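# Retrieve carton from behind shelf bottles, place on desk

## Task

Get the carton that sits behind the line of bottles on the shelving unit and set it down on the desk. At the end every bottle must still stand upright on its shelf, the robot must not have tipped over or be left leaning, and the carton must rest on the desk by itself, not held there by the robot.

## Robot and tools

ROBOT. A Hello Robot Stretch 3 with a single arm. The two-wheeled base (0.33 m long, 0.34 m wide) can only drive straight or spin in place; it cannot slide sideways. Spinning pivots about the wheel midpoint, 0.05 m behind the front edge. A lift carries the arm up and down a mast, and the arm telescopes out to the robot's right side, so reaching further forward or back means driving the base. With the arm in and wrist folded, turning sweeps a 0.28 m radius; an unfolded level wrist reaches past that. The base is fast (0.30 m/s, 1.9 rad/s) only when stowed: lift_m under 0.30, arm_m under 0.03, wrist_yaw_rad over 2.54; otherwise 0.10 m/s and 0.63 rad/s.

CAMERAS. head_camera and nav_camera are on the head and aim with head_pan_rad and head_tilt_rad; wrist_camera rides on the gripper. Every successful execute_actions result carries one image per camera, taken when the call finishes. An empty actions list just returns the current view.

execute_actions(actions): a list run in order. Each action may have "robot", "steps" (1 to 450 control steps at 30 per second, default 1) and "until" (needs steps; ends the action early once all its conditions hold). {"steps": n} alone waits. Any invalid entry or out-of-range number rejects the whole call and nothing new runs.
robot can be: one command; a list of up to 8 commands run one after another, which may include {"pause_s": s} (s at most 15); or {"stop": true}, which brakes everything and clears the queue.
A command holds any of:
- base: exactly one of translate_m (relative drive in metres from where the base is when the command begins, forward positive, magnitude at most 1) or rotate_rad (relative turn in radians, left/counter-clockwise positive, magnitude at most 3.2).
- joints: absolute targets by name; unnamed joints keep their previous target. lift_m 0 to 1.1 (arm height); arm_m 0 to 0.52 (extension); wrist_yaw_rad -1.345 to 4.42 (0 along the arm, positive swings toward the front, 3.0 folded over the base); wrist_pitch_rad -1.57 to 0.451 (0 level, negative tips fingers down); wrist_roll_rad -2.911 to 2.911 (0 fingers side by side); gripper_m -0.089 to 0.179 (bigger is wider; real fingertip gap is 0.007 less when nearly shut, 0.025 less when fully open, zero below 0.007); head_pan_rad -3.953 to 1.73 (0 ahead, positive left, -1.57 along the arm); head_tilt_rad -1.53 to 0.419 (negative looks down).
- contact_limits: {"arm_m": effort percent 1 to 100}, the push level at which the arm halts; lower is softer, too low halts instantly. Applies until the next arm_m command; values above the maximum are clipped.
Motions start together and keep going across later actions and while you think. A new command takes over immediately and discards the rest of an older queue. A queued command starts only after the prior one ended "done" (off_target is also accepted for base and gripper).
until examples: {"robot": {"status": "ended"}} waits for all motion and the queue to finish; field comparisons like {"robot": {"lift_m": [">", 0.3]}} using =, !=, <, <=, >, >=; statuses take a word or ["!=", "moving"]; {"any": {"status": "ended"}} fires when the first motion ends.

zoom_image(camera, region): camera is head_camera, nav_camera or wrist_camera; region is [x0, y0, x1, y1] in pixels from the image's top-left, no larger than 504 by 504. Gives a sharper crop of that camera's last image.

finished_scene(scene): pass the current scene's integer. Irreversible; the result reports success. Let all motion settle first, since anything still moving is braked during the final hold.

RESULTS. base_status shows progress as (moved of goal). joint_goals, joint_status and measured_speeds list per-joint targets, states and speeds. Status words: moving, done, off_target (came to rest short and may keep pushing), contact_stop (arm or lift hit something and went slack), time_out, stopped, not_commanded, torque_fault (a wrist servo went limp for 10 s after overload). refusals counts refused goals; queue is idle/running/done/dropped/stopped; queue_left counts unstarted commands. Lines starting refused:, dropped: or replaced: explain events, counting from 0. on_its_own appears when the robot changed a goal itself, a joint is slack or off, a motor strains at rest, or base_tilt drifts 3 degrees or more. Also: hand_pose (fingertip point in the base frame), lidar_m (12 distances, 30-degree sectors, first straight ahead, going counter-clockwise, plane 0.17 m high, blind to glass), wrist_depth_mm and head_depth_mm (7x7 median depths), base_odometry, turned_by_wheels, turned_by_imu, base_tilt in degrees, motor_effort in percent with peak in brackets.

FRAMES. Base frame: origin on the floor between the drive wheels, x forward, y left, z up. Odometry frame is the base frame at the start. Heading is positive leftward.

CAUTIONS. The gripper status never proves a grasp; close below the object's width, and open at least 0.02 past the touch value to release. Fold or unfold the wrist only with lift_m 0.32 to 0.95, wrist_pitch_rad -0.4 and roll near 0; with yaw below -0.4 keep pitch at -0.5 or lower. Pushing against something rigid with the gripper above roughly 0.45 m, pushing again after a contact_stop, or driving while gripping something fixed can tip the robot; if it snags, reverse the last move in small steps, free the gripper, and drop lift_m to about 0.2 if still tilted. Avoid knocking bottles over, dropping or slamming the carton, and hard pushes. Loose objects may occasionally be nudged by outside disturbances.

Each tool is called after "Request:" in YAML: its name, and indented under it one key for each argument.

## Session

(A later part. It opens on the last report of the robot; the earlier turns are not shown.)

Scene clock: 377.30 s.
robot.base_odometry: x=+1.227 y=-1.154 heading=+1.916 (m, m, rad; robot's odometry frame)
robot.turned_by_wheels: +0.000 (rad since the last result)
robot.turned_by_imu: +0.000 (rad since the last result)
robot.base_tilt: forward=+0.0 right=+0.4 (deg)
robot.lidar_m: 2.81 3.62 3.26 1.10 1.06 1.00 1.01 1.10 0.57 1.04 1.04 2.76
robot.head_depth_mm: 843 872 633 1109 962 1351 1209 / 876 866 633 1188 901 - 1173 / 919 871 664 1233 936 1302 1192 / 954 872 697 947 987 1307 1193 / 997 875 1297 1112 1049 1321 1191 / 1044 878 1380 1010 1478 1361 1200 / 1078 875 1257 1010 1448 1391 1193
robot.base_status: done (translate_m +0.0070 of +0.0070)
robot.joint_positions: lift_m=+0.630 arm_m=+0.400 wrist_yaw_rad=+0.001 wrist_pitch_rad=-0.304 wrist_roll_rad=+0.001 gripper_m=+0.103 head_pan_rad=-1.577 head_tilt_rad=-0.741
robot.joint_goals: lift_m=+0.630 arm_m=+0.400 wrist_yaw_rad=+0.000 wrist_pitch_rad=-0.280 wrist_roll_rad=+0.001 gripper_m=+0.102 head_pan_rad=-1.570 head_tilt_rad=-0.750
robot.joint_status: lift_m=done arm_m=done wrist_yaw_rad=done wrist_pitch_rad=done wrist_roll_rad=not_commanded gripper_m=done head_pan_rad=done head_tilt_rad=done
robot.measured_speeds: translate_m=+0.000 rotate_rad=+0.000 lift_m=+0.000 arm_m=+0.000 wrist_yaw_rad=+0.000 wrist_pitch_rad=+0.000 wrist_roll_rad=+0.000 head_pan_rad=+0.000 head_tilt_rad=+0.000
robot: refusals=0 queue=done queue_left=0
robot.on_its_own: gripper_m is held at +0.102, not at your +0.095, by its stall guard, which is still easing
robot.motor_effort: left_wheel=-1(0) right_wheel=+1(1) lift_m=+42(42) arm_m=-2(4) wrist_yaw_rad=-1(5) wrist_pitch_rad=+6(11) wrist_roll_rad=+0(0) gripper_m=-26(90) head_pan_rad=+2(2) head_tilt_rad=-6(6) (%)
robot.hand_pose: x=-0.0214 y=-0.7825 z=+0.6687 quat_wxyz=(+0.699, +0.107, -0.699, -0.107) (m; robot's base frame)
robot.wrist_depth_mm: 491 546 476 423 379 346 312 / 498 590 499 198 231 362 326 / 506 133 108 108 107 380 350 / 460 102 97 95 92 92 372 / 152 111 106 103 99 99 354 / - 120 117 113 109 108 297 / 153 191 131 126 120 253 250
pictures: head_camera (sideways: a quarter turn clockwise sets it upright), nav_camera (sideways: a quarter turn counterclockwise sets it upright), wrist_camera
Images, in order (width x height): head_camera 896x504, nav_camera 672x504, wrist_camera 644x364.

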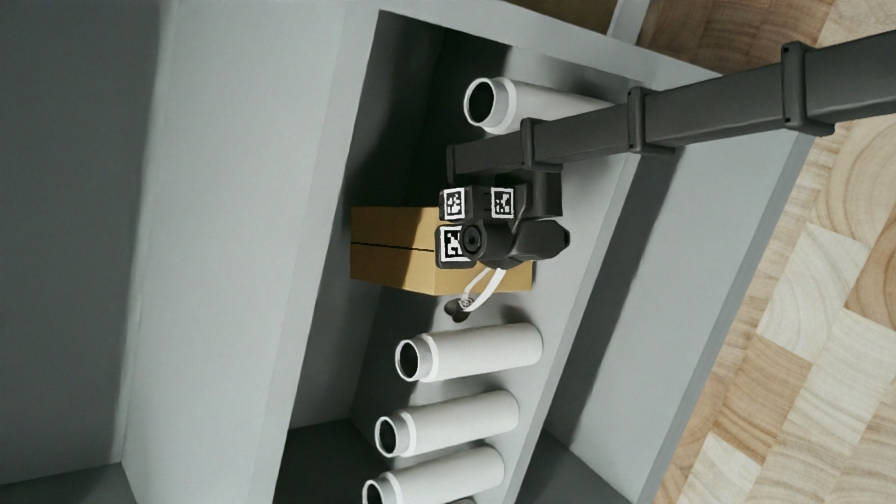

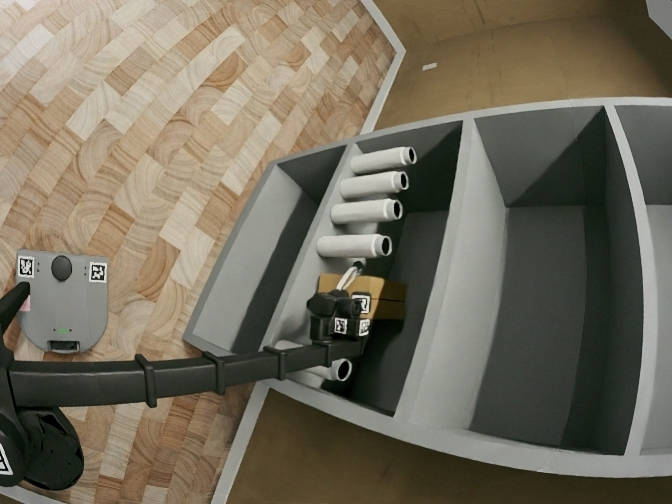

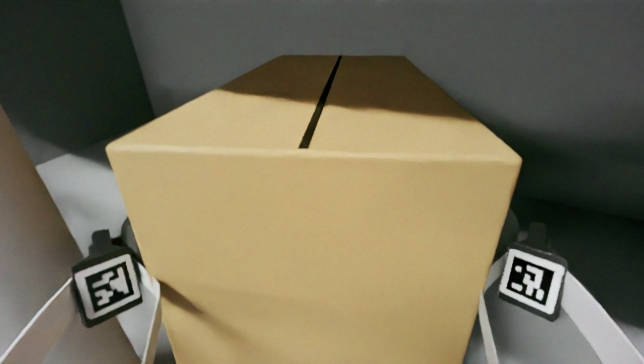

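Request:
execute_actions:
  actions:
    - {"robot": [{"joints": {"arm_m": 0.24}}, {"joints": {"lift_m": 0.613}}], "steps": 200, "until": {"robot": {"status": "ended"}}}

Scene clock: 382.67 s.
robot.base_odometry: x=+1.227 y=-1.154 heading=+1.916 (m, m, rad; robot's odometry frame)
robot.turned_by_wheels: +0.000 (rad since the last result)
robot.turned_by_imu: +0.000 (rad since the last result)
robot.base_tilt: forward=-0.1 right=+0.5 (deg)
robot.lidar_m: 2.81 3.58 3.26 1.10 1.06 1.00 1.02 1.10 0.57 1.04 1.04 2.76
robot.head_depth_mm: 848 868 631 1110 962 1353 1219 / 880 872 632 1181 853 - 1174 / 915 876 664 1148 991 1245 1197 / 957 872 698 900 793 1288 1201 / 998 877 1293 1151 1434 1333 1198 / 1054 877 1379 1005 1474 1357 1196 / 1073 876 1252 1010 1448 1388 1200
robot.base_status: done (translate_m +0.0070 of +0.0070)
robot.joint_positions: lift_m=+0.613 arm_m=+0.240 wrist_yaw_rad=+0.000 wrist_pitch_rad=-0.303 wrist_roll_rad=+0.001 gripper_m=+0.110 head_pan_rad=-1.577 head_tilt_rad=-0.741
robot.joint_goals: lift_m=+0.613 arm_m=+0.240 wrist_yaw_rad=+0.000 wrist_pitch_rad=-0.280 wrist_roll_rad=+0.001 gripper_m=+0.108 head_pan_rad=-1.570 head_tilt_rad=-0.750
robot.joint_status: lift_m=done arm_m=done wrist_yaw_rad=done wrist_pitch_rad=done wrist_roll_rad=not_commanded gripper_m=done head_pan_rad=done head_tilt_rad=done
robot.measured_speeds: translate_m=+0.000 rotate_rad=+0.000 lift_m=+0.000 arm_m=+0.000 wrist_yaw_rad=+0.000 wrist_pitch_rad=+0.000 wrist_roll_rad=+0.000 head_pan_rad=+0.000 head_tilt_rad=+0.000
robot: refusals=0 queue=done queue_left=0
robot.on_its_own: gripper_m is held at +0.108, not at your +0.095, by its stall guard, which is not easing now
robot.motor_effort: left_wheel=-1(1) right_wheel=+1(2) lift_m=+25(42) arm_m=-2(2) wrist_yaw_rad=+0(1) wrist_pitch_rad=+6(6) wrist_roll_rad=+0(0) gripper_m=-24(24) head_pan_rad=+2(2) head_tilt_rad=-6(6) (%)
robot.hand_pose: x=-0.0214 y=-0.6226 z=+0.6526 quat_wxyz=(+0.699, +0.107, -0.699, -0.107) (m; robot's base frame)
robot.wrist_depth_mm: 263 219 642 558 494 458 422 / 284 232 168 166 163 481 434 / 310 114 105 104 104 491 462 / 367 98 94 91 89 89 398 / 369 109 105 101 97 96 160 / 612 121 117 113 109 108 150 / 713 707 134 128 123 233 166
pictures: head_camera (sideways: a quarter turn clockwise sets it upright), nav_camera (sideways: a quarter turn counterclockwise sets it upright), wrist_camera
Images, in order (width x height): head_camera 896x504, nav_camera 672x504, wrist_camera 644x364.

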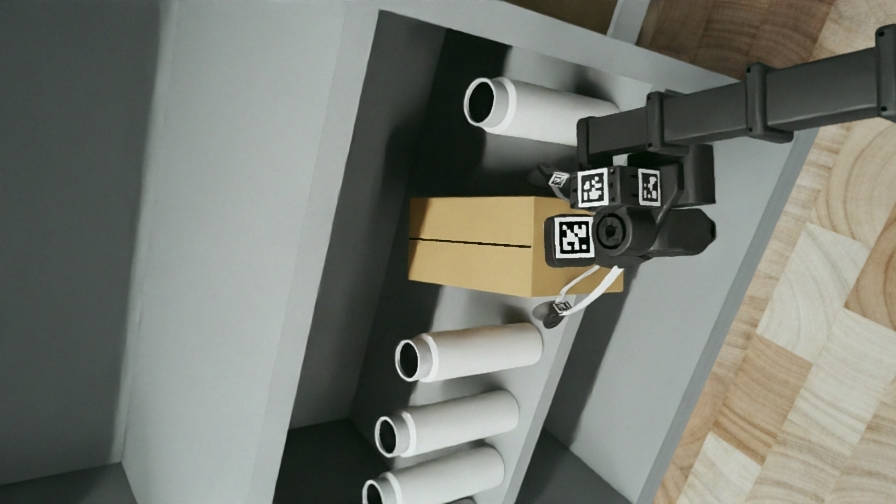

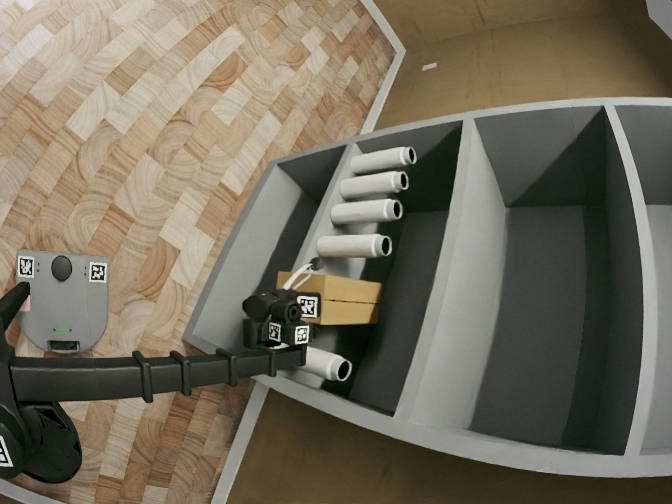

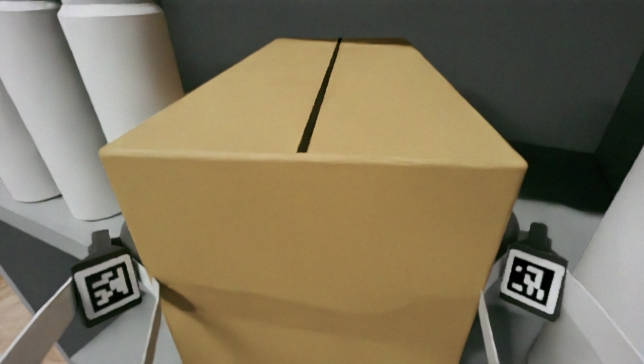

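Request:
execute_actions:
  actions:
    - {"robot": [{"joints": {"arm_m": 0.222}}, {"joints": {"gripper_m": 0.179}}, {"joints": {"arm_m": 0.16}}, {"joints": {"lift_m": 0.79, "wrist_pitch_rad": -0.78, "wrist_yaw_rad": -0.09}}], "steps": 400, "until": {"robot": {"status": "ended"}}}

Scene clock: 414.90 s.
robot.base_odometry: x=+1.227 y=-1.154 heading=+1.916 (m, m, rad; robot's odometry frame)
robot.turned_by_wheels: +0.000 (rad since the last result)
robot.turned_by_imu: -0.001 (rad since the last result)
robot.base_tilt: forward=+0.0 right=+0.4 (deg)
robot.lidar_m: 2.82 3.63 3.24 1.10 1.06 1.00 1.02 1.10 0.57 1.04 1.03 2.76
robot.head_depth_mm: 847 867 632 1116 1307 - - / 874 872 634 1193 - 1241 1173 / 915 870 665 1188 - 1278 1199 / 955 872 700 905 796 1276 1192 / 1001 876 1289 1152 1018 1321 1199 / 1048 878 1378 1007 1480 1361 1193 / 1080 877 1249 1008 1452 1385 1193
robot.base_status: done (translate_m +0.0070 of +0.0070)
robot.joint_positions: lift_m=+0.790 arm_m=+0.160 wrist_yaw_rad=-0.088 wrist_pitch_rad=-0.788 wrist_roll_rad=+0.001 gripper_m=+0.179 head_pan_rad=-1.577 head_tilt_rad=-0.741
robot.joint_goals: lift_m=+0.790 arm_m=+0.160 wrist_yaw_rad=-0.090 wrist_pitch_rad=-0.780 wrist_roll_rad=+0.001 gripper_m=+0.179 head_pan_rad=-1.570 head_tilt_rad=-0.750
robot.joint_status: lift_m=done arm_m=done wrist_yaw_rad=done wrist_pitch_rad=done wrist_roll_rad=not_commanded gripper_m=done head_pan_rad=done head_tilt_rad=done
robot.measured_speeds: translate_m=+0.000 rotate_rad=+0.000 lift_m=+0.000 arm_m=+0.000 wrist_yaw_rad=+0.000 wrist_pitch_rad=+0.000 wrist_roll_rad=+0.000 head_pan_rad=+0.000 head_tilt_rad=+0.000
robot: refusals=0 queue=done queue_left=0
robot.motor_effort: left_wheel=-1(1) right_wheel=+2(1) lift_m=+40(42) arm_m=-2(3) wrist_yaw_rad=-2(2) wrist_pitch_rad=+1(6) wrist_roll_rad=+0(0) gripper_m=-1(95) head_pan_rad=+2(2) head_tilt_rad=-6(6) (%)
robot.hand_pose: x=-0.0360 y=-0.4682 z=+0.7298 quat_wxyz=(+0.640, +0.242, -0.664, -0.300) (m; robot's base frame)
robot.wrist_depth_mm: 387 344 296 273 563 212 236 / 484 435 250 243 488 232 240 / 751 466 226 226 433 302 224 / - 901 321 283 388 342 259 / 926 912 846 830 685 377 928 / 887 856 847 842 775 821 864 / 784 769 808 797 772 782 770
pictures: head_camera (sideways: a quarter turn clockwise sets it upright), nav_camera (sideways: a quarter turn counterclockwise sets it upright), wrist_camera
Images, in order (width x height): head_camera 896x504, nav_camera 672x504, wrist_camera 644x364.

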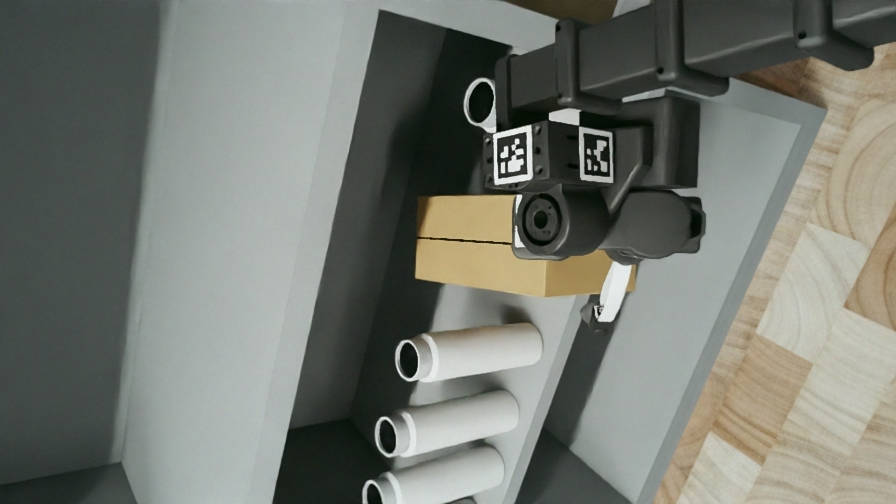

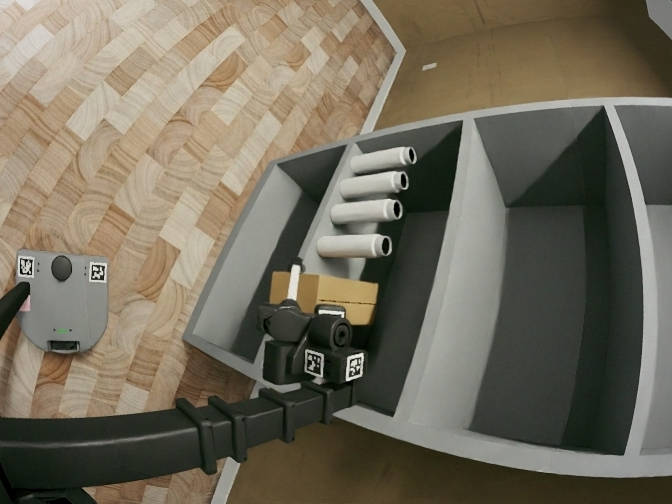

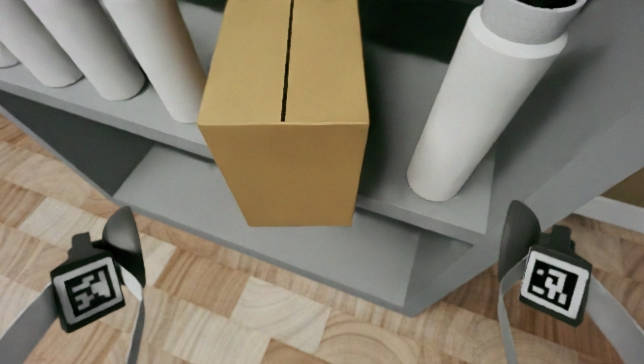

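Request:
zoom_image:
  camera: "head_camera"
  region: [250, 0, 560, 310]

Region (250, 0, 560, 310) of head_camera's 896x504 image, scaled by 1.626, with more detail than that image has.

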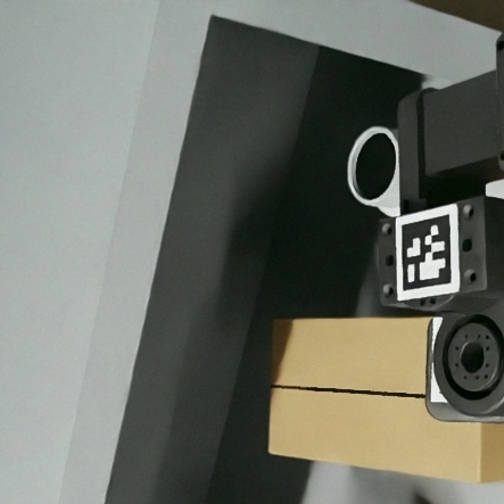

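Request:
execute_actions:
  actions:
    - {"robot": {"base": {"translate_m": 0.006}, "joints": {"arm_m": 0.345}, "contact_limits": {"arm_m": 12}}, "steps": 200, "until": {"robot": {"status": "ended"}}}

Scene clock: 436.97 s.
robot.base_odometry: x=+1.224 y=-1.148 heading=+1.916 (m, m, rad; robot's odometry frame)
robot.turned_by_wheels: +0.000 (rad since the last result)
robot.turned_by_imu: +0.000 (rad since the last result)
robot.base_tilt: forward=+0.0 right=+0.4 (deg)
robot.lidar_m: 2.81 3.61 3.26 1.10 1.07 1.00 1.02 1.10 0.57 1.05 1.03 2.75
robot.head_depth_mm: 850 866 630 1130 894 - - / 880 871 631 - 883 1273 1169 / 917 869 636 - 915 1308 1200 / 957 872 696 1053 797 1310 1199 / 1001 876 1297 1118 1047 1318 1197 / 1044 873 1382 1003 1479 1351 1201 / 1073 877 1244 1024 1441 1394 1196
robot.base_status: done (translate_m +0.0060 of +0.0060)
robot.joint_positions: lift_m=+0.790 arm_m=+0.345 wrist_yaw_rad=-0.090 wrist_pitch_rad=-0.788 wrist_roll_rad=+0.001 gripper_m=+0.179 head_pan_rad=-1.577 head_tilt_rad=-0.741
robot.joint_goals: lift_m=+0.790 arm_m=+0.345 wrist_yaw_rad=-0.090 wrist_pitch_rad=-0.780 wrist_roll_rad=+0.001 gripper_m=+0.179 head_pan_rad=-1.570 head_tilt_rad=-0.750
robot.joint_status: lift_m=done arm_m=done wrist_yaw_rad=done wrist_pitch_rad=done wrist_roll_rad=not_commanded gripper_m=done head_pan_rad=done head_tilt_rad=done
robot.measured_speeds: translate_m=+0.000 rotate_rad=+0.000 lift_m=+0.000 arm_m=+0.000 wrist_yaw_rad=+0.000 wrist_pitch_rad=+0.000 wrist_roll_rad=+0.000 head_pan_rad=+0.000 head_tilt_rad=+0.000
robot: refusals=0 queue=done queue_left=0
robot.motor_effort: left_wheel=-2(6) right_wheel=+2(7) lift_m=+40(41) arm_m=+2(1) wrist_yaw_rad=-1(3) wrist_pitch_rad=+2(2) wrist_roll_rad=+0(0) gripper_m=+0(0) head_pan_rad=+2(2) head_tilt_rad=-6(6) (%)
robot.contact_limits: arm_m 12 (drawing in: default 16, maximum 26; extending or still: default 21, maximum 35)
robot.hand_pose: x=-0.0362 y=-0.6526 z=+0.7297 quat_wxyz=(+0.640, +0.242, -0.664, -0.301) (m; robot's base frame)
robot.wrist_depth_mm: 541 568 560 546 493 457 410 / 180 502 485 242 481 485 407 / 192 236 226 216 427 439 368 / 325 259 200 196 393 395 341 / 707 330 181 178 185 375 301 / 859 825 166 165 167 330 137 / 793 788 152 152 155 233 161
pictures: head_camera (sideways: a quarter turn clockwise sets it upright), nav_camera (sideways: a quarter turn counterclockwise sets it upright), wrist_camera
Images, in order (width x height): head_camera 896x504, nav_camera 672x504, wrist_camera 644x364.

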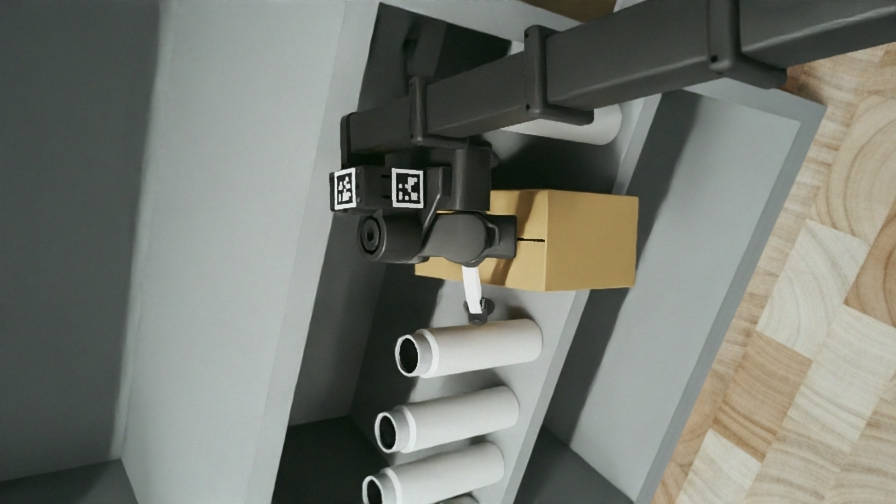

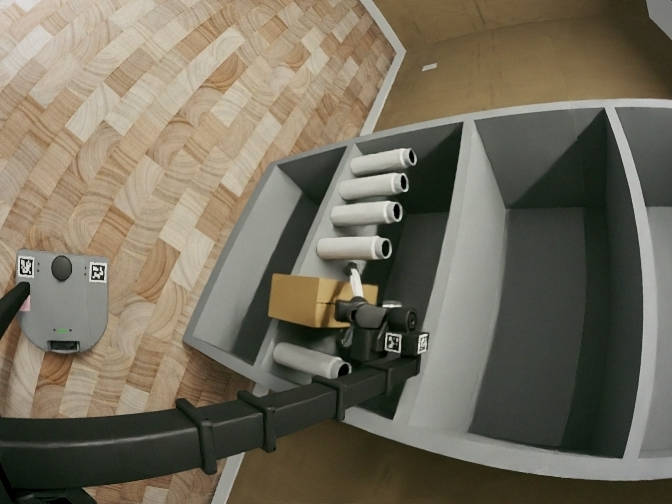

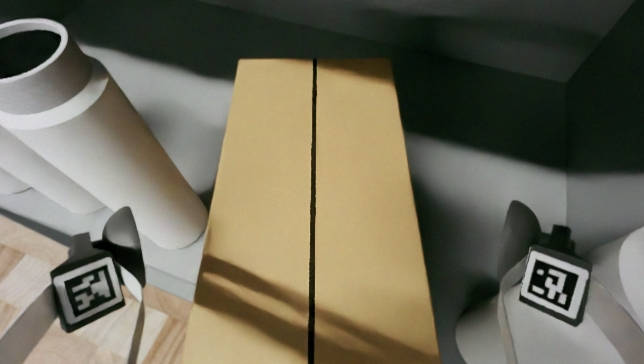

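Request:
execute_actions:
  actions:
    - {"robot": {"joints": {"lift_m": 0.745}}, "steps": 200, "until": {"robot": {"status": "ended"}}}

Scene clock: 442.67 s.
robot.base_odometry: x=+1.224 y=-1.148 heading=+1.916 (m, m, rad; robot's odometry frame)
robot.turned_by_wheels: +0.000 (rad since the last result)
robot.turned_by_imu: +0.000 (rad since the last result)
robot.base_tilt: forward=+0.0 right=+0.4 (deg)
robot.lidar_m: 2.81 3.61 3.25 1.10 1.07 1.00 1.02 1.10 0.57 1.05 1.03 2.75
robot.head_depth_mm: 848 869 630 1124 1015 - - / 884 869 662 1182 - 1269 1169 / 918 873 664 - 917 1307 1201 / 958 871 698 1229 820 1305 1192 / 1002 871 1291 1157 1047 1333 1195 / 1053 875 1372 1006 1470 1364 1197 / 1074 875 1249 1026 1436 1388 1201
robot.base_status: done (translate_m +0.0060 of +0.0060)
robot.joint_positions: lift_m=+0.745 arm_m=+0.345 wrist_yaw_rad=-0.090 wrist_pitch_rad=-0.788 wrist_roll_rad=+0.001 gripper_m=+0.179 head_pan_rad=-1.577 head_tilt_rad=-0.741
robot.joint_goals: lift_m=+0.745 arm_m=+0.345 wrist_yaw_rad=-0.090 wrist_pitch_rad=-0.780 wrist_roll_rad=+0.001 gripper_m=+0.179 head_pan_rad=-1.570 head_tilt_rad=-0.750
robot.joint_status: lift_m=done arm_m=done wrist_yaw_rad=done wrist_pitch_rad=done wrist_roll_rad=not_commanded gripper_m=done head_pan_rad=done head_tilt_rad=done
robot.measured_speeds: translate_m=+0.000 rotate_rad=+0.000 lift_m=+0.000 arm_m=+0.000 wrist_yaw_rad=+0.000 wrist_pitch_rad=+0.000 wrist_roll_rad=+0.000 head_pan_rad=+0.000 head_tilt_rad=+0.000
robot: refusals=0 queue=done queue_left=0
robot.motor_effort: left_wheel=-2(2) right_wheel=+3(2) lift_m=+25(38) arm_m=+2(2) wrist_yaw_rad=+0(1) wrist_pitch_rad=+2(2) wrist_roll_rad=+0(0) gripper_m=+1(0) head_pan_rad=+2(2) head_tilt_rad=-6(6) (%)
robot.contact_limits: arm_m 12 (drawing in: default 16, maximum 26; extending or still: default 21, maximum 35)
robot.hand_pose: x=-0.0362 y=-0.6526 z=+0.6853 quat_wxyz=(+0.640, +0.242, -0.664, -0.301) (m; robot's base frame)
robot.wrist_depth_mm: 174 503 208 203 457 453 405 / 174 432 183 179 186 425 413 / 190 237 160 160 163 386 366 / 324 256 145 145 144 351 335 / 702 293 133 132 132 323 300 / 810 123 121 122 121 289 136 / 758 116 112 112 112 202 160
pictures: head_camera (sideways: a quarter turn clockwise sets it upright), nav_camera (sideways: a quarter turn counterclockwise sets it upright), wrist_camera
Images, in order (width x height): head_camera 896x504, nav_camera 672x504, wrist_camera 644x364.

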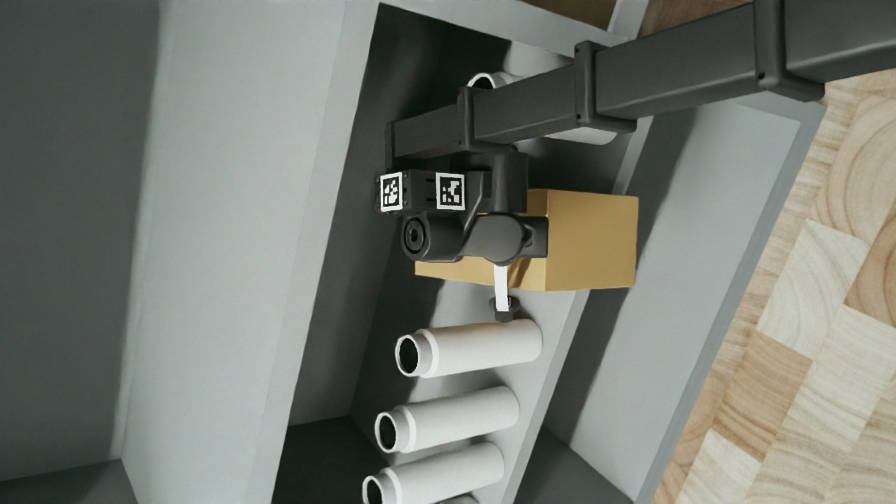

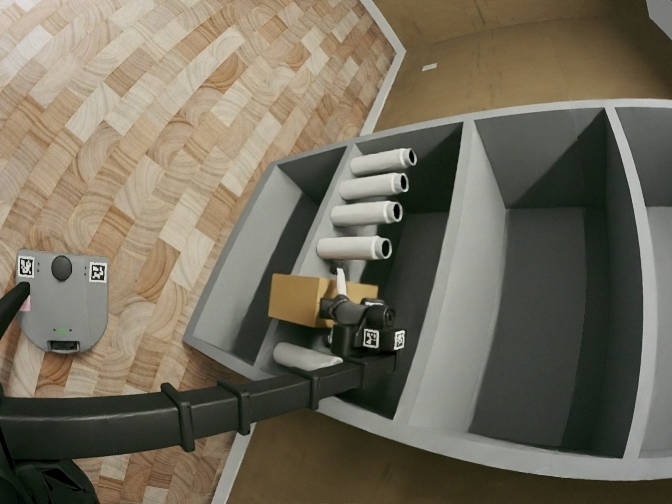

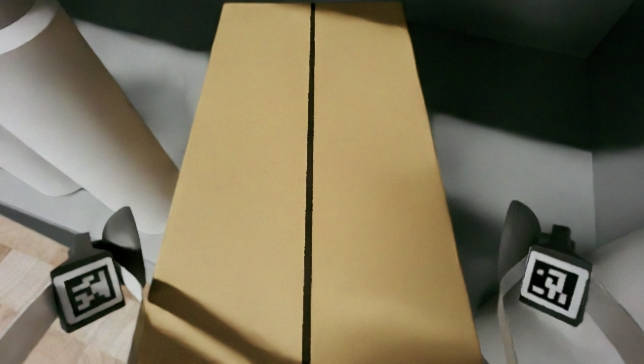

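Request:
execute_actions:
  actions:
    - {"robot": [{"joints": {"lift_m": 0.735, "wrist_pitch_rad": -0.69}}, {"joints": {"arm_m": 0.365}, "contact_limits": {"arm_m": 10}}], "steps": 200, "until": {"robot": {"status": "ended"}}}

Scene clock: 460.87 s.
robot.base_odometry: x=+1.224 y=-1.148 heading=+1.916 (m, m, rad; robot's odometry frame)
robot.turned_by_wheels: +0.000 (rad since the last result)
robot.turned_by_imu: +0.000 (rad since the last result)
robot.base_tilt: forward=+0.0 right=+0.4 (deg)
robot.lidar_m: 2.81 3.62 3.26 1.10 1.07 1.00 1.02 1.10 0.57 1.04 1.03 2.75
robot.head_depth_mm: 849 869 630 1118 988 1416 - / 881 870 663 1191 - 1281 1170 / 919 872 662 - 917 1299 1198 / 960 872 699 1232 800 1299 1196 / 997 873 1302 1148 1048 1326 1198 / 1044 873 1374 1006 1470 1362 1199 / 1078 878 1248 1025 1438 1385 1201
robot.base_status: done (translate_m +0.0060 of +0.0060)
robot.joint_positions: lift_m=+0.735 arm_m=+0.365 wrist_yaw_rad=-0.090 wrist_pitch_rad=-0.705 wrist_roll_rad=+0.001 gripper_m=+0.179 head_pan_rad=-1.577 head_tilt_rad=-0.741
robot.joint_goals: lift_m=+0.735 arm_m=+0.365 wrist_yaw_rad=-0.090 wrist_pitch_rad=-0.690 wrist_roll_rad=+0.001 gripper_m=+0.179 head_pan_rad=-1.570 head_tilt_rad=-0.750
robot.joint_status: lift_m=done arm_m=done wrist_yaw_rad=done wrist_pitch_rad=done wrist_roll_rad=not_commanded gripper_m=done head_pan_rad=done head_tilt_rad=done
robot.measured_speeds: translate_m=+0.000 rotate_rad=+0.000 lift_m=+0.000 arm_m=+0.000 wrist_yaw_rad=+0.000 wrist_pitch_rad=+0.000 wrist_roll_rad=+0.000 head_pan_rad=+0.000 head_tilt_rad=+0.000
robot: refusals=0 queue=done queue_left=0
robot.motor_effort: left_wheel=-2(2) right_wheel=+2(2) lift_m=+25(24) arm_m=+2(2) wrist_yaw_rad=+0(1) wrist_pitch_rad=+4(4) wrist_roll_rad=+0(0) gripper_m=+0(0) head_pan_rad=+2(2) head_tilt_rad=-6(6) (%)
robot.contact_limits: arm_m 10 (drawing in: default 16, maximum 26; extending or still: default 21, maximum 35)
robot.hand_pose: x=-0.0376 y=-0.6885 z=+0.6896 quat_wxyz=(+0.652, +0.214, -0.674, -0.274) (m; robot's base frame)
robot.wrist_depth_mm: 543 566 545 498 450 419 382 / 317 481 200 194 206 449 417 / 171 422 170 169 174 417 393 / 180 232 150 149 150 361 357 / 292 247 135 135 135 334 320 / 801 126 123 122 123 293 292 / 761 117 112 112 112 267 188
pictures: head_camera (sideways: a quarter turn clockwise sets it upright), nav_camera (sideways: a quarter turn counterclockwise sets it upright), wrist_camera
Images, in order (width x height): head_camera 896x504, nav_camera 672x504, wrist_camera 644x364.

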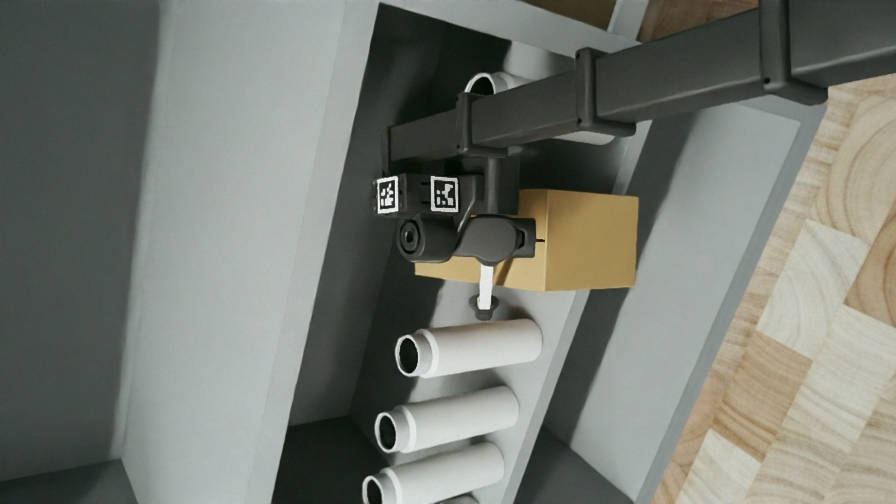

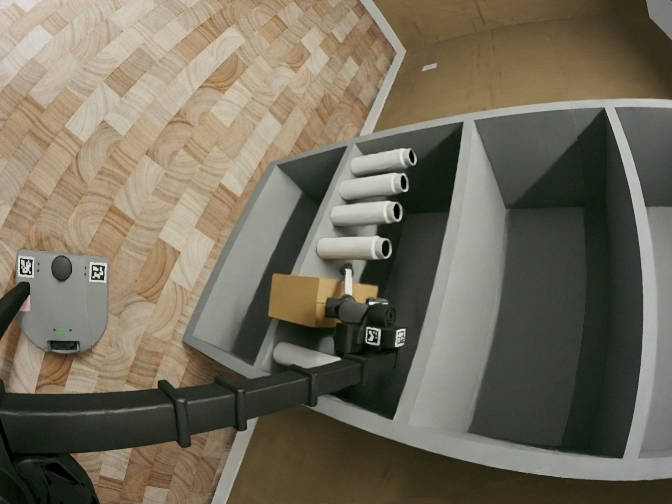

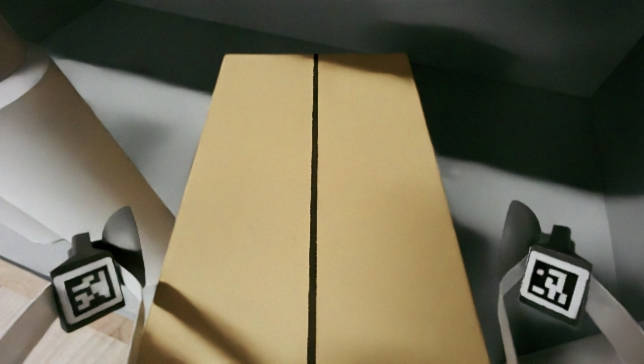

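Request:
execute_actions:
  actions:
    - {"robot": {"joints": {"gripper_m": 0.12}}, "steps": 60, "until": {"robot": {"status": "ended"}}}
    - {"steps": 8}

Scene clock: 466.57 s.
robot.base_odometry: x=+1.224 y=-1.148 heading=+1.916 (m, m, rad; robot's odometry frame)
robot.turned_by_wheels: +0.000 (rad since the last result)
robot.turned_by_imu: +0.000 (rad since the last result)
robot.base_tilt: forward=+0.0 right=+0.4 (deg)
robot.lidar_m: 2.81 3.59 3.26 1.10 1.07 1.00 1.02 1.10 0.57 1.04 1.03 2.75
robot.head_depth_mm: 848 871 632 1123 988 1413 - / 885 872 662 1187 - 1274 1171 / 919 877 666 - 912 1308 1190 / 959 874 701 1222 803 1303 1196 / 1003 876 1288 1112 1044 1330 1195 / 1051 876 1376 1004 1471 1354 1196 / 1076 880 1246 1025 1445 1396 1200
robot.base_status: done (translate_m +0.0060 of +0.0060)
robot.joint_positions: lift_m=+0.735 arm_m=+0.365 wrist_yaw_rad=-0.085 wrist_pitch_rad=-0.679 wrist_roll_rad=+0.001 gripper_m=+0.120 head_pan_rad=-1.577 head_tilt_rad=-0.741
robot.joint_goals: lift_m=+0.735 arm_m=+0.365 wrist_yaw_rad=-0.090 wrist_pitch_rad=-0.690 wrist_roll_rad=+0.001 gripper_m=+0.120 head_pan_rad=-1.570 head_tilt_rad=-0.750
robot.joint_status: lift_m=done arm_m=done wrist_yaw_rad=done wrist_pitch_rad=done wrist_roll_rad=not_commanded gripper_m=done head_pan_rad=done head_tilt_rad=done
robot.measured_speeds: translate_m=+0.000 rotate_rad=+0.000 lift_m=+0.000 arm_m=+0.000 wrist_yaw_rad=+0.000 wrist_pitch_rad=+0.000 wrist_roll_rad=+0.000 head_pan_rad=+0.000 head_tilt_rad=+0.000
robot: refusals=0 queue=done queue_left=0
robot.motor_effort: left_wheel=+0(2) right_wheel=-2(2) lift_m=+25(25) arm_m=+2(2) wrist_yaw_rad=-7(8) wrist_pitch_rad=-3(4) wrist_roll_rad=+0(1) gripper_m=-9(97) head_pan_rad=+2(2) head_tilt_rad=-5(6) (%)
robot.contact_limits: arm_m 10 (drawing in: default 16, maximum 26; extending or still: default 21, maximum 35)
robot.hand_pose: x=-0.0372 y=-0.6932 z=+0.6943 quat_wxyz=(+0.656, +0.207, -0.676, -0.264) (m; robot's base frame)
robot.wrist_depth_mm: 541 581 559 498 447 412 378 / 490 513 491 207 469 461 416 / 168 445 186 180 184 429 408 / 177 231 158 158 159 381 368 / 216 218 142 141 141 342 333 / 603 - 128 128 127 - 302 / 784 750 116 116 116 274 280
pictures: head_camera (sideways: a quarter turn clockwise sets it upright), nav_camera (sideways: a quarter turn counterclockwise sets it upright), wrist_camera
Images, in order (width x height): head_camera 896x504, nav_camera 672x504, wrist_camera 644x364.

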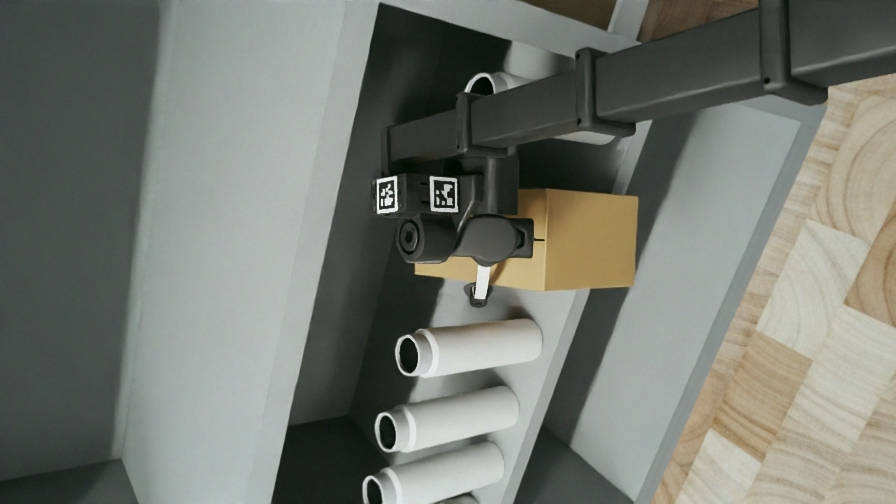

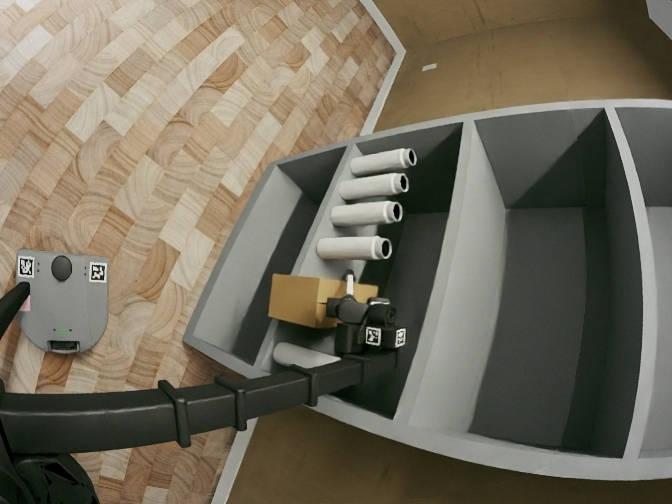

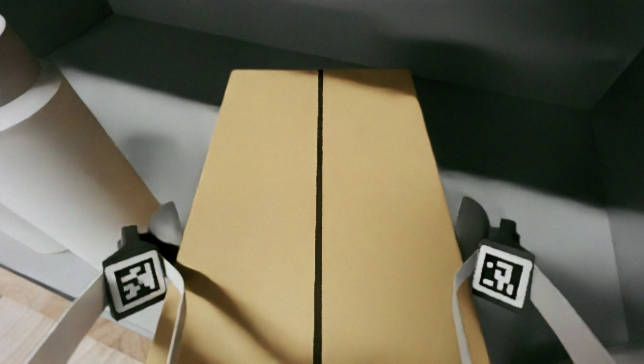

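Request:
zoom_image:
  camera: "wrist_camera"
  region: [90, 170, 260, 340]

Request:
zoom_image:
  camera: "wrist_camera"
  region: [400, 170, 570, 340]

Request:
zoom_image:
  camera: "head_camera"
  region: [400, 240, 560, 340]

Region (90, 170, 260, 340) of wrist_camera's 644x364 image, scaled by 2.965.

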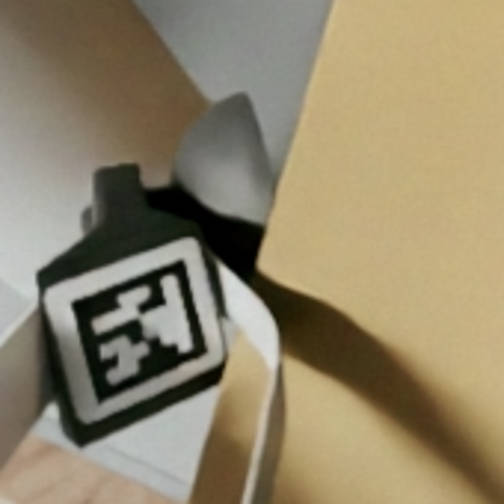

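Region (400, 170, 570, 340) of wrist_camera's 644x364 image, scaled by 2.965.

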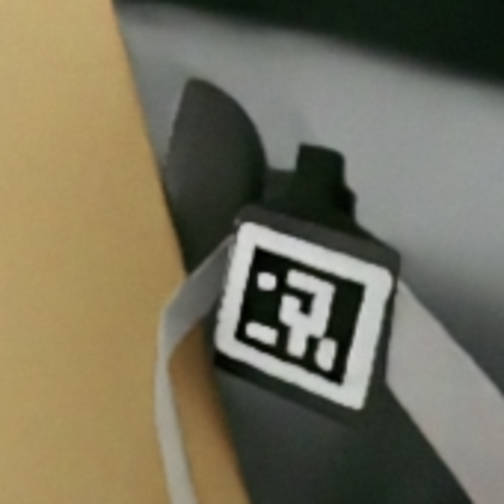

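Region (400, 240, 560, 340) of head_camera's 896x504 image, scaled by 3.150, with more detail than that image has; it fills the top 315 rows of this view, and the rest is white.

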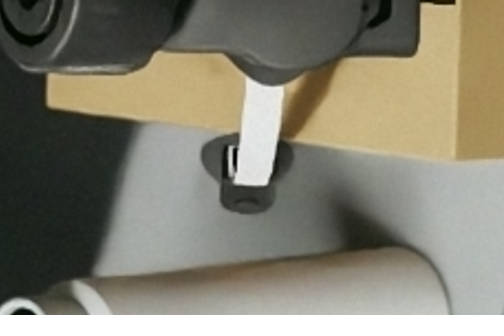

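Request:
execute_actions:
  actions:
    - {"robot": {"joints": {"gripper_m": 0.084}}, "steps": 60, "until": {"robot": {"status": "ended"}}}
    - {"steps": 10}

Scene clock: 477.97 s.
robot.base_odometry: x=+1.224 y=-1.148 heading=+1.916 (m, m, rad; robot's odometry frame)
robot.turned_by_wheels: +0.000 (rad since the last result)
robot.turned_by_imu: +0.000 (rad since the last result)
robot.base_tilt: forward=+0.0 right=+0.4 (deg)
robot.lidar_m: 2.80 3.60 3.27 1.10 1.07 1.00 1.02 1.10 0.57 1.04 1.03 2.76
robot.head_depth_mm: 849 871 633 1128 986 1413 - / 880 872 662 1185 - 1275 1173 / 919 874 666 - 913 1298 1191 / 959 875 698 1226 804 1300 1201 / 1003 875 1301 1136 1044 1327 1204 / 1050 877 1377 1000 1479 1363 1197 / 1073 884 1249 1025 1450 1399 1197
robot.base_status: done (translate_m +0.0060 of +0.0060)
robot.joint_positions: lift_m=+0.735 arm_m=+0.365 wrist_yaw_rad=-0.085 wrist_pitch_rad=-0.678 wrist_roll_rad=+0.001 gripper_m=+0.085 head_pan_rad=-1.577 head_tilt_rad=-0.741
robot.joint_goals: lift_m=+0.735 arm_m=+0.365 wrist_yaw_rad=-0.090 wrist_pitch_rad=-0.690 wrist_roll_rad=+0.001 gripper_m=+0.084 head_pan_rad=-1.570 head_tilt_rad=-0.750
robot.joint_status: lift_m=done arm_m=done wrist_yaw_rad=done wrist_pitch_rad=done wrist_roll_rad=not_commanded gripper_m=done head_pan_rad=done head_tilt_rad=done
robot.measured_speeds: translate_m=+0.000 rotate_rad=+0.000 lift_m=+0.000 arm_m=+0.000 wrist_yaw_rad=+0.000 wrist_pitch_rad=+0.000 wrist_roll_rad=+0.000 head_pan_rad=+0.000 head_tilt_rad=+0.000
robot: refusals=0 queue=done queue_left=0
robot.motor_effort: left_wheel=+0(0) right_wheel=-1(2) lift_m=+25(25) arm_m=+2(2) wrist_yaw_rad=-6(6) wrist_pitch_rad=-4(4) wrist_roll_rad=+0(0) gripper_m=-24(97) head_pan_rad=+3(2) head_tilt_rad=-6(6) (%)
robot.contact_limits: arm_m 10 (drawing in: default 16, maximum 26; extending or still: default 21, maximum 35)
robot.hand_pose: x=-0.0372 y=-0.6934 z=+0.6945 quat_wxyz=(+0.656, +0.207, -0.676, -0.264) (m; robot's base frame)
robot.wrist_depth_mm: 545 590 552 496 455 410 375 / 480 501 496 210 475 461 409 / 168 440 188 181 185 426 411 / 177 231 160 158 159 384 369 / 216 220 142 141 142 346 330 / 617 134 128 128 127 295 304 / 810 733 116 116 116 275 274
pictures: head_camera (sideways: a quarter turn clockwise sets it upright), nav_camera (sideways: a quarter turn counterclockwise sets it upright), wrist_camera
Images, in order (width x height): head_camera 896x504, nav_camera 672x504, wrist_camera 644x364.

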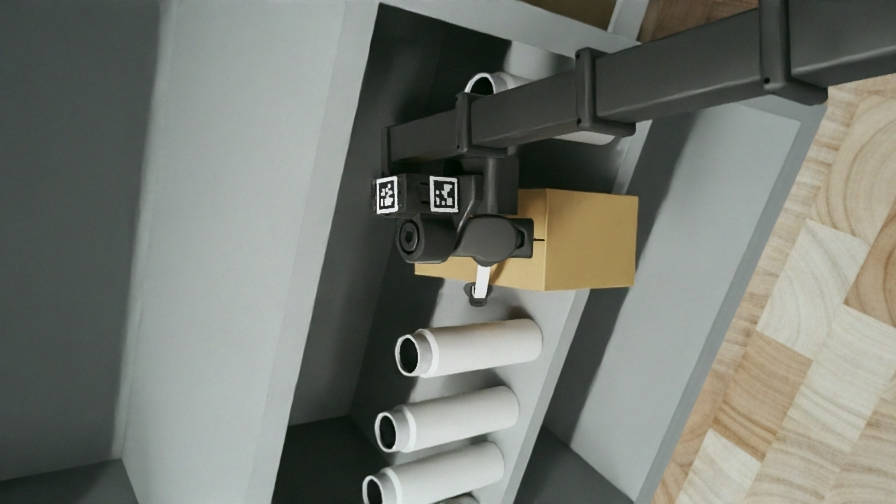

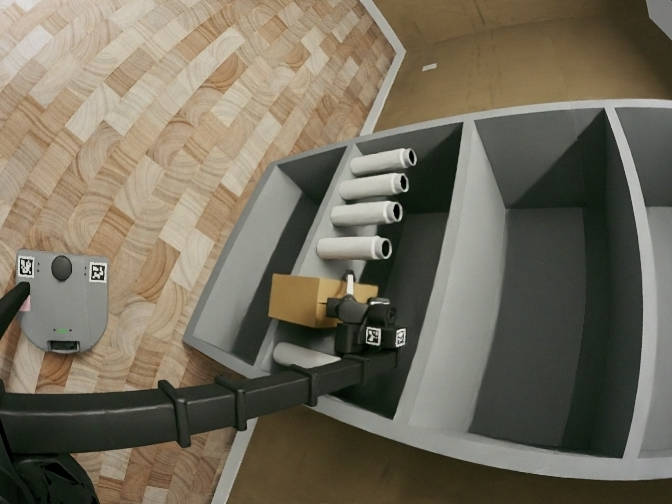

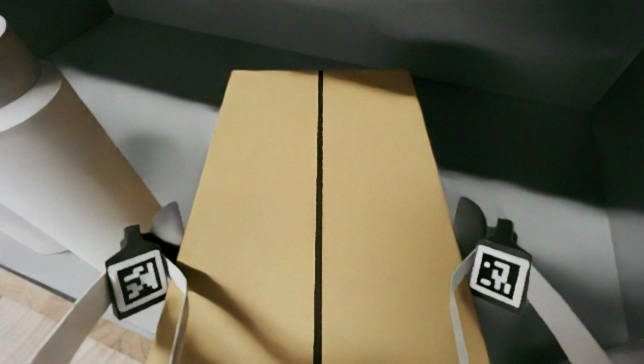

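Request:
execute_actions:
  actions:
    - {"robot": [{"joints": {"arm_m": 0.343}}, {"joints": {"lift_m": 0.765}}], "steps": 200, "until": {"robot": {"status": "ended"}}}
    - {"steps": 15}

Scene clock: 483.87 s.
robot.base_odometry: x=+1.224 y=-1.148 heading=+1.916 (m, m, rad; robot's odometry frame)
robot.turned_by_wheels: +0.000 (rad since the last result)
robot.turned_by_imu: -0.001 (rad since the last result)
robot.base_tilt: forward=-0.1 right=+0.4 (deg)
robot.lidar_m: 2.82 3.61 3.26 1.10 1.06 1.00 1.02 1.10 0.57 1.05 1.03 2.75
robot.head_depth_mm: 848 868 633 1119 1044 - - / 885 871 632 1191 - 1278 1171 / 918 874 663 - 911 1297 1198 / 955 871 697 1034 769 1301 1193 / 995 872 1298 1130 1047 1325 1189 / 1044 874 1376 1004 1475 1355 1202 / 1067 878 1245 1026 1442 1390 1197
robot.base_status: done (translate_m +0.0060 of +0.0060)
robot.joint_positions: lift_m=+0.765 arm_m=+0.343 wrist_yaw_rad=-0.088 wrist_pitch_rad=-0.707 wrist_roll_rad=+0.001 gripper_m=+0.085 head_pan_rad=-1.577 head_tilt_rad=-0.741
robot.joint_goals: lift_m=+0.765 arm_m=+0.343 wrist_yaw_rad=-0.090 wrist_pitch_rad=-0.690 wrist_roll_rad=+0.001 gripper_m=+0.084 head_pan_rad=-1.570 head_tilt_rad=-0.750
robot.joint_status: lift_m=done arm_m=done wrist_yaw_rad=done wrist_pitch_rad=done wrist_roll_rad=not_commanded gripper_m=done head_pan_rad=done head_tilt_rad=done
robot.measured_speeds: translate_m=+0.000 rotate_rad=+0.000 lift_m=+0.000 arm_m=+0.000 wrist_yaw_rad=+0.000 wrist_pitch_rad=+0.000 wrist_roll_rad=+0.000 head_pan_rad=+0.000 head_tilt_rad=+0.000
robot: refusals=0 queue=done queue_left=0
robot.motor_effort: left_wheel=-2(2) right_wheel=+2(4) lift_m=+42(44) arm_m=-2(3) wrist_yaw_rad=-2(11) wrist_pitch_rad=+4(12) wrist_roll_rad=+0(0) gripper_m=-22(24) head_pan_rad=+2(2) head_tilt_rad=-6(6) (%)
robot.hand_pose: x=-0.0374 y=-0.6667 z=+0.7186 quat_wxyz=(+0.652, +0.215, -0.674, -0.274) (m; robot's base frame)
robot.wrist_depth_mm: 564 592 569 521 466 431 391 / 175 527 497 195 206 485 429 / 181 437 179 173 177 455 385 / 214 238 157 156 155 397 358 / 357 263 143 142 141 369 332 / 848 - 130 130 129 - 170 / 803 752 120 119 119 210 143
pictures: head_camera (sideways: a quarter turn clockwise sets it upright), nav_camera (sideways: a quarter turn counterclockwise sets it upright), wrist_camera
Images, in order (width x height): head_camera 896x504, nav_camera 672x504, wrist_camera 644x364.

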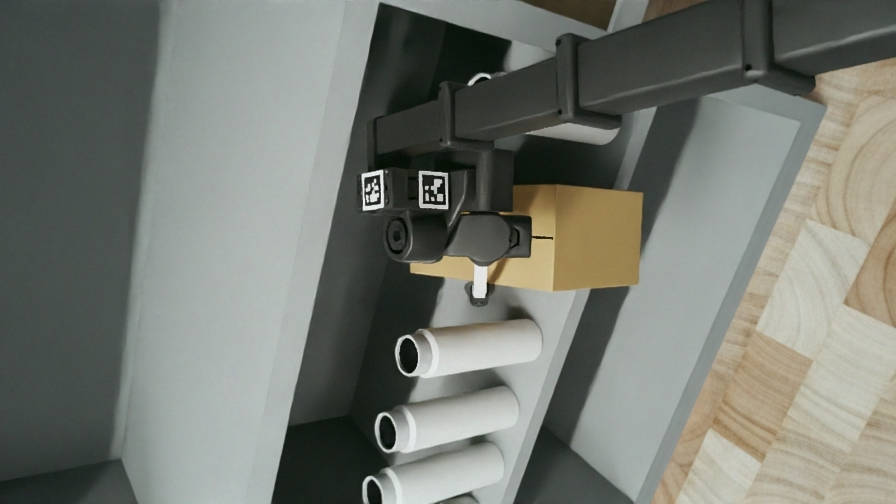

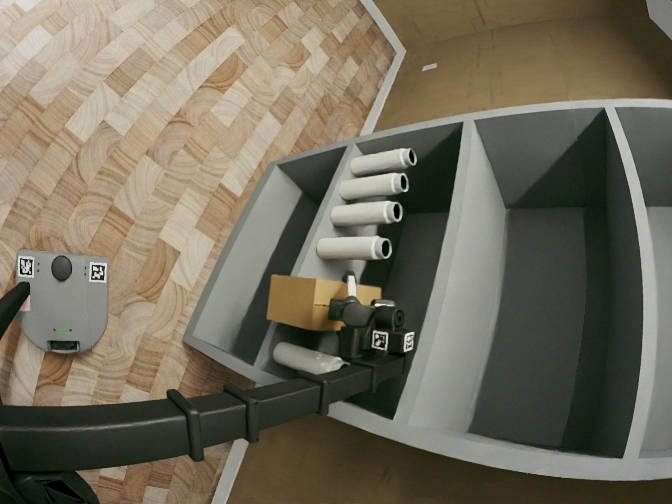

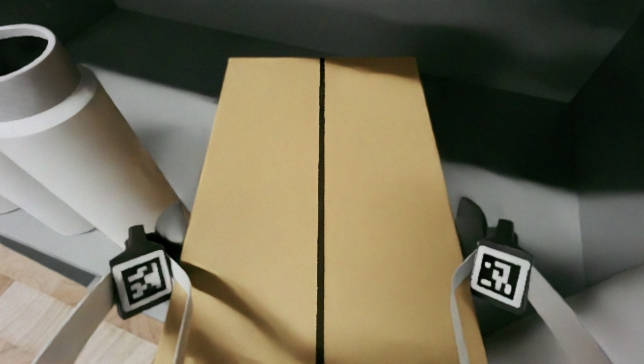

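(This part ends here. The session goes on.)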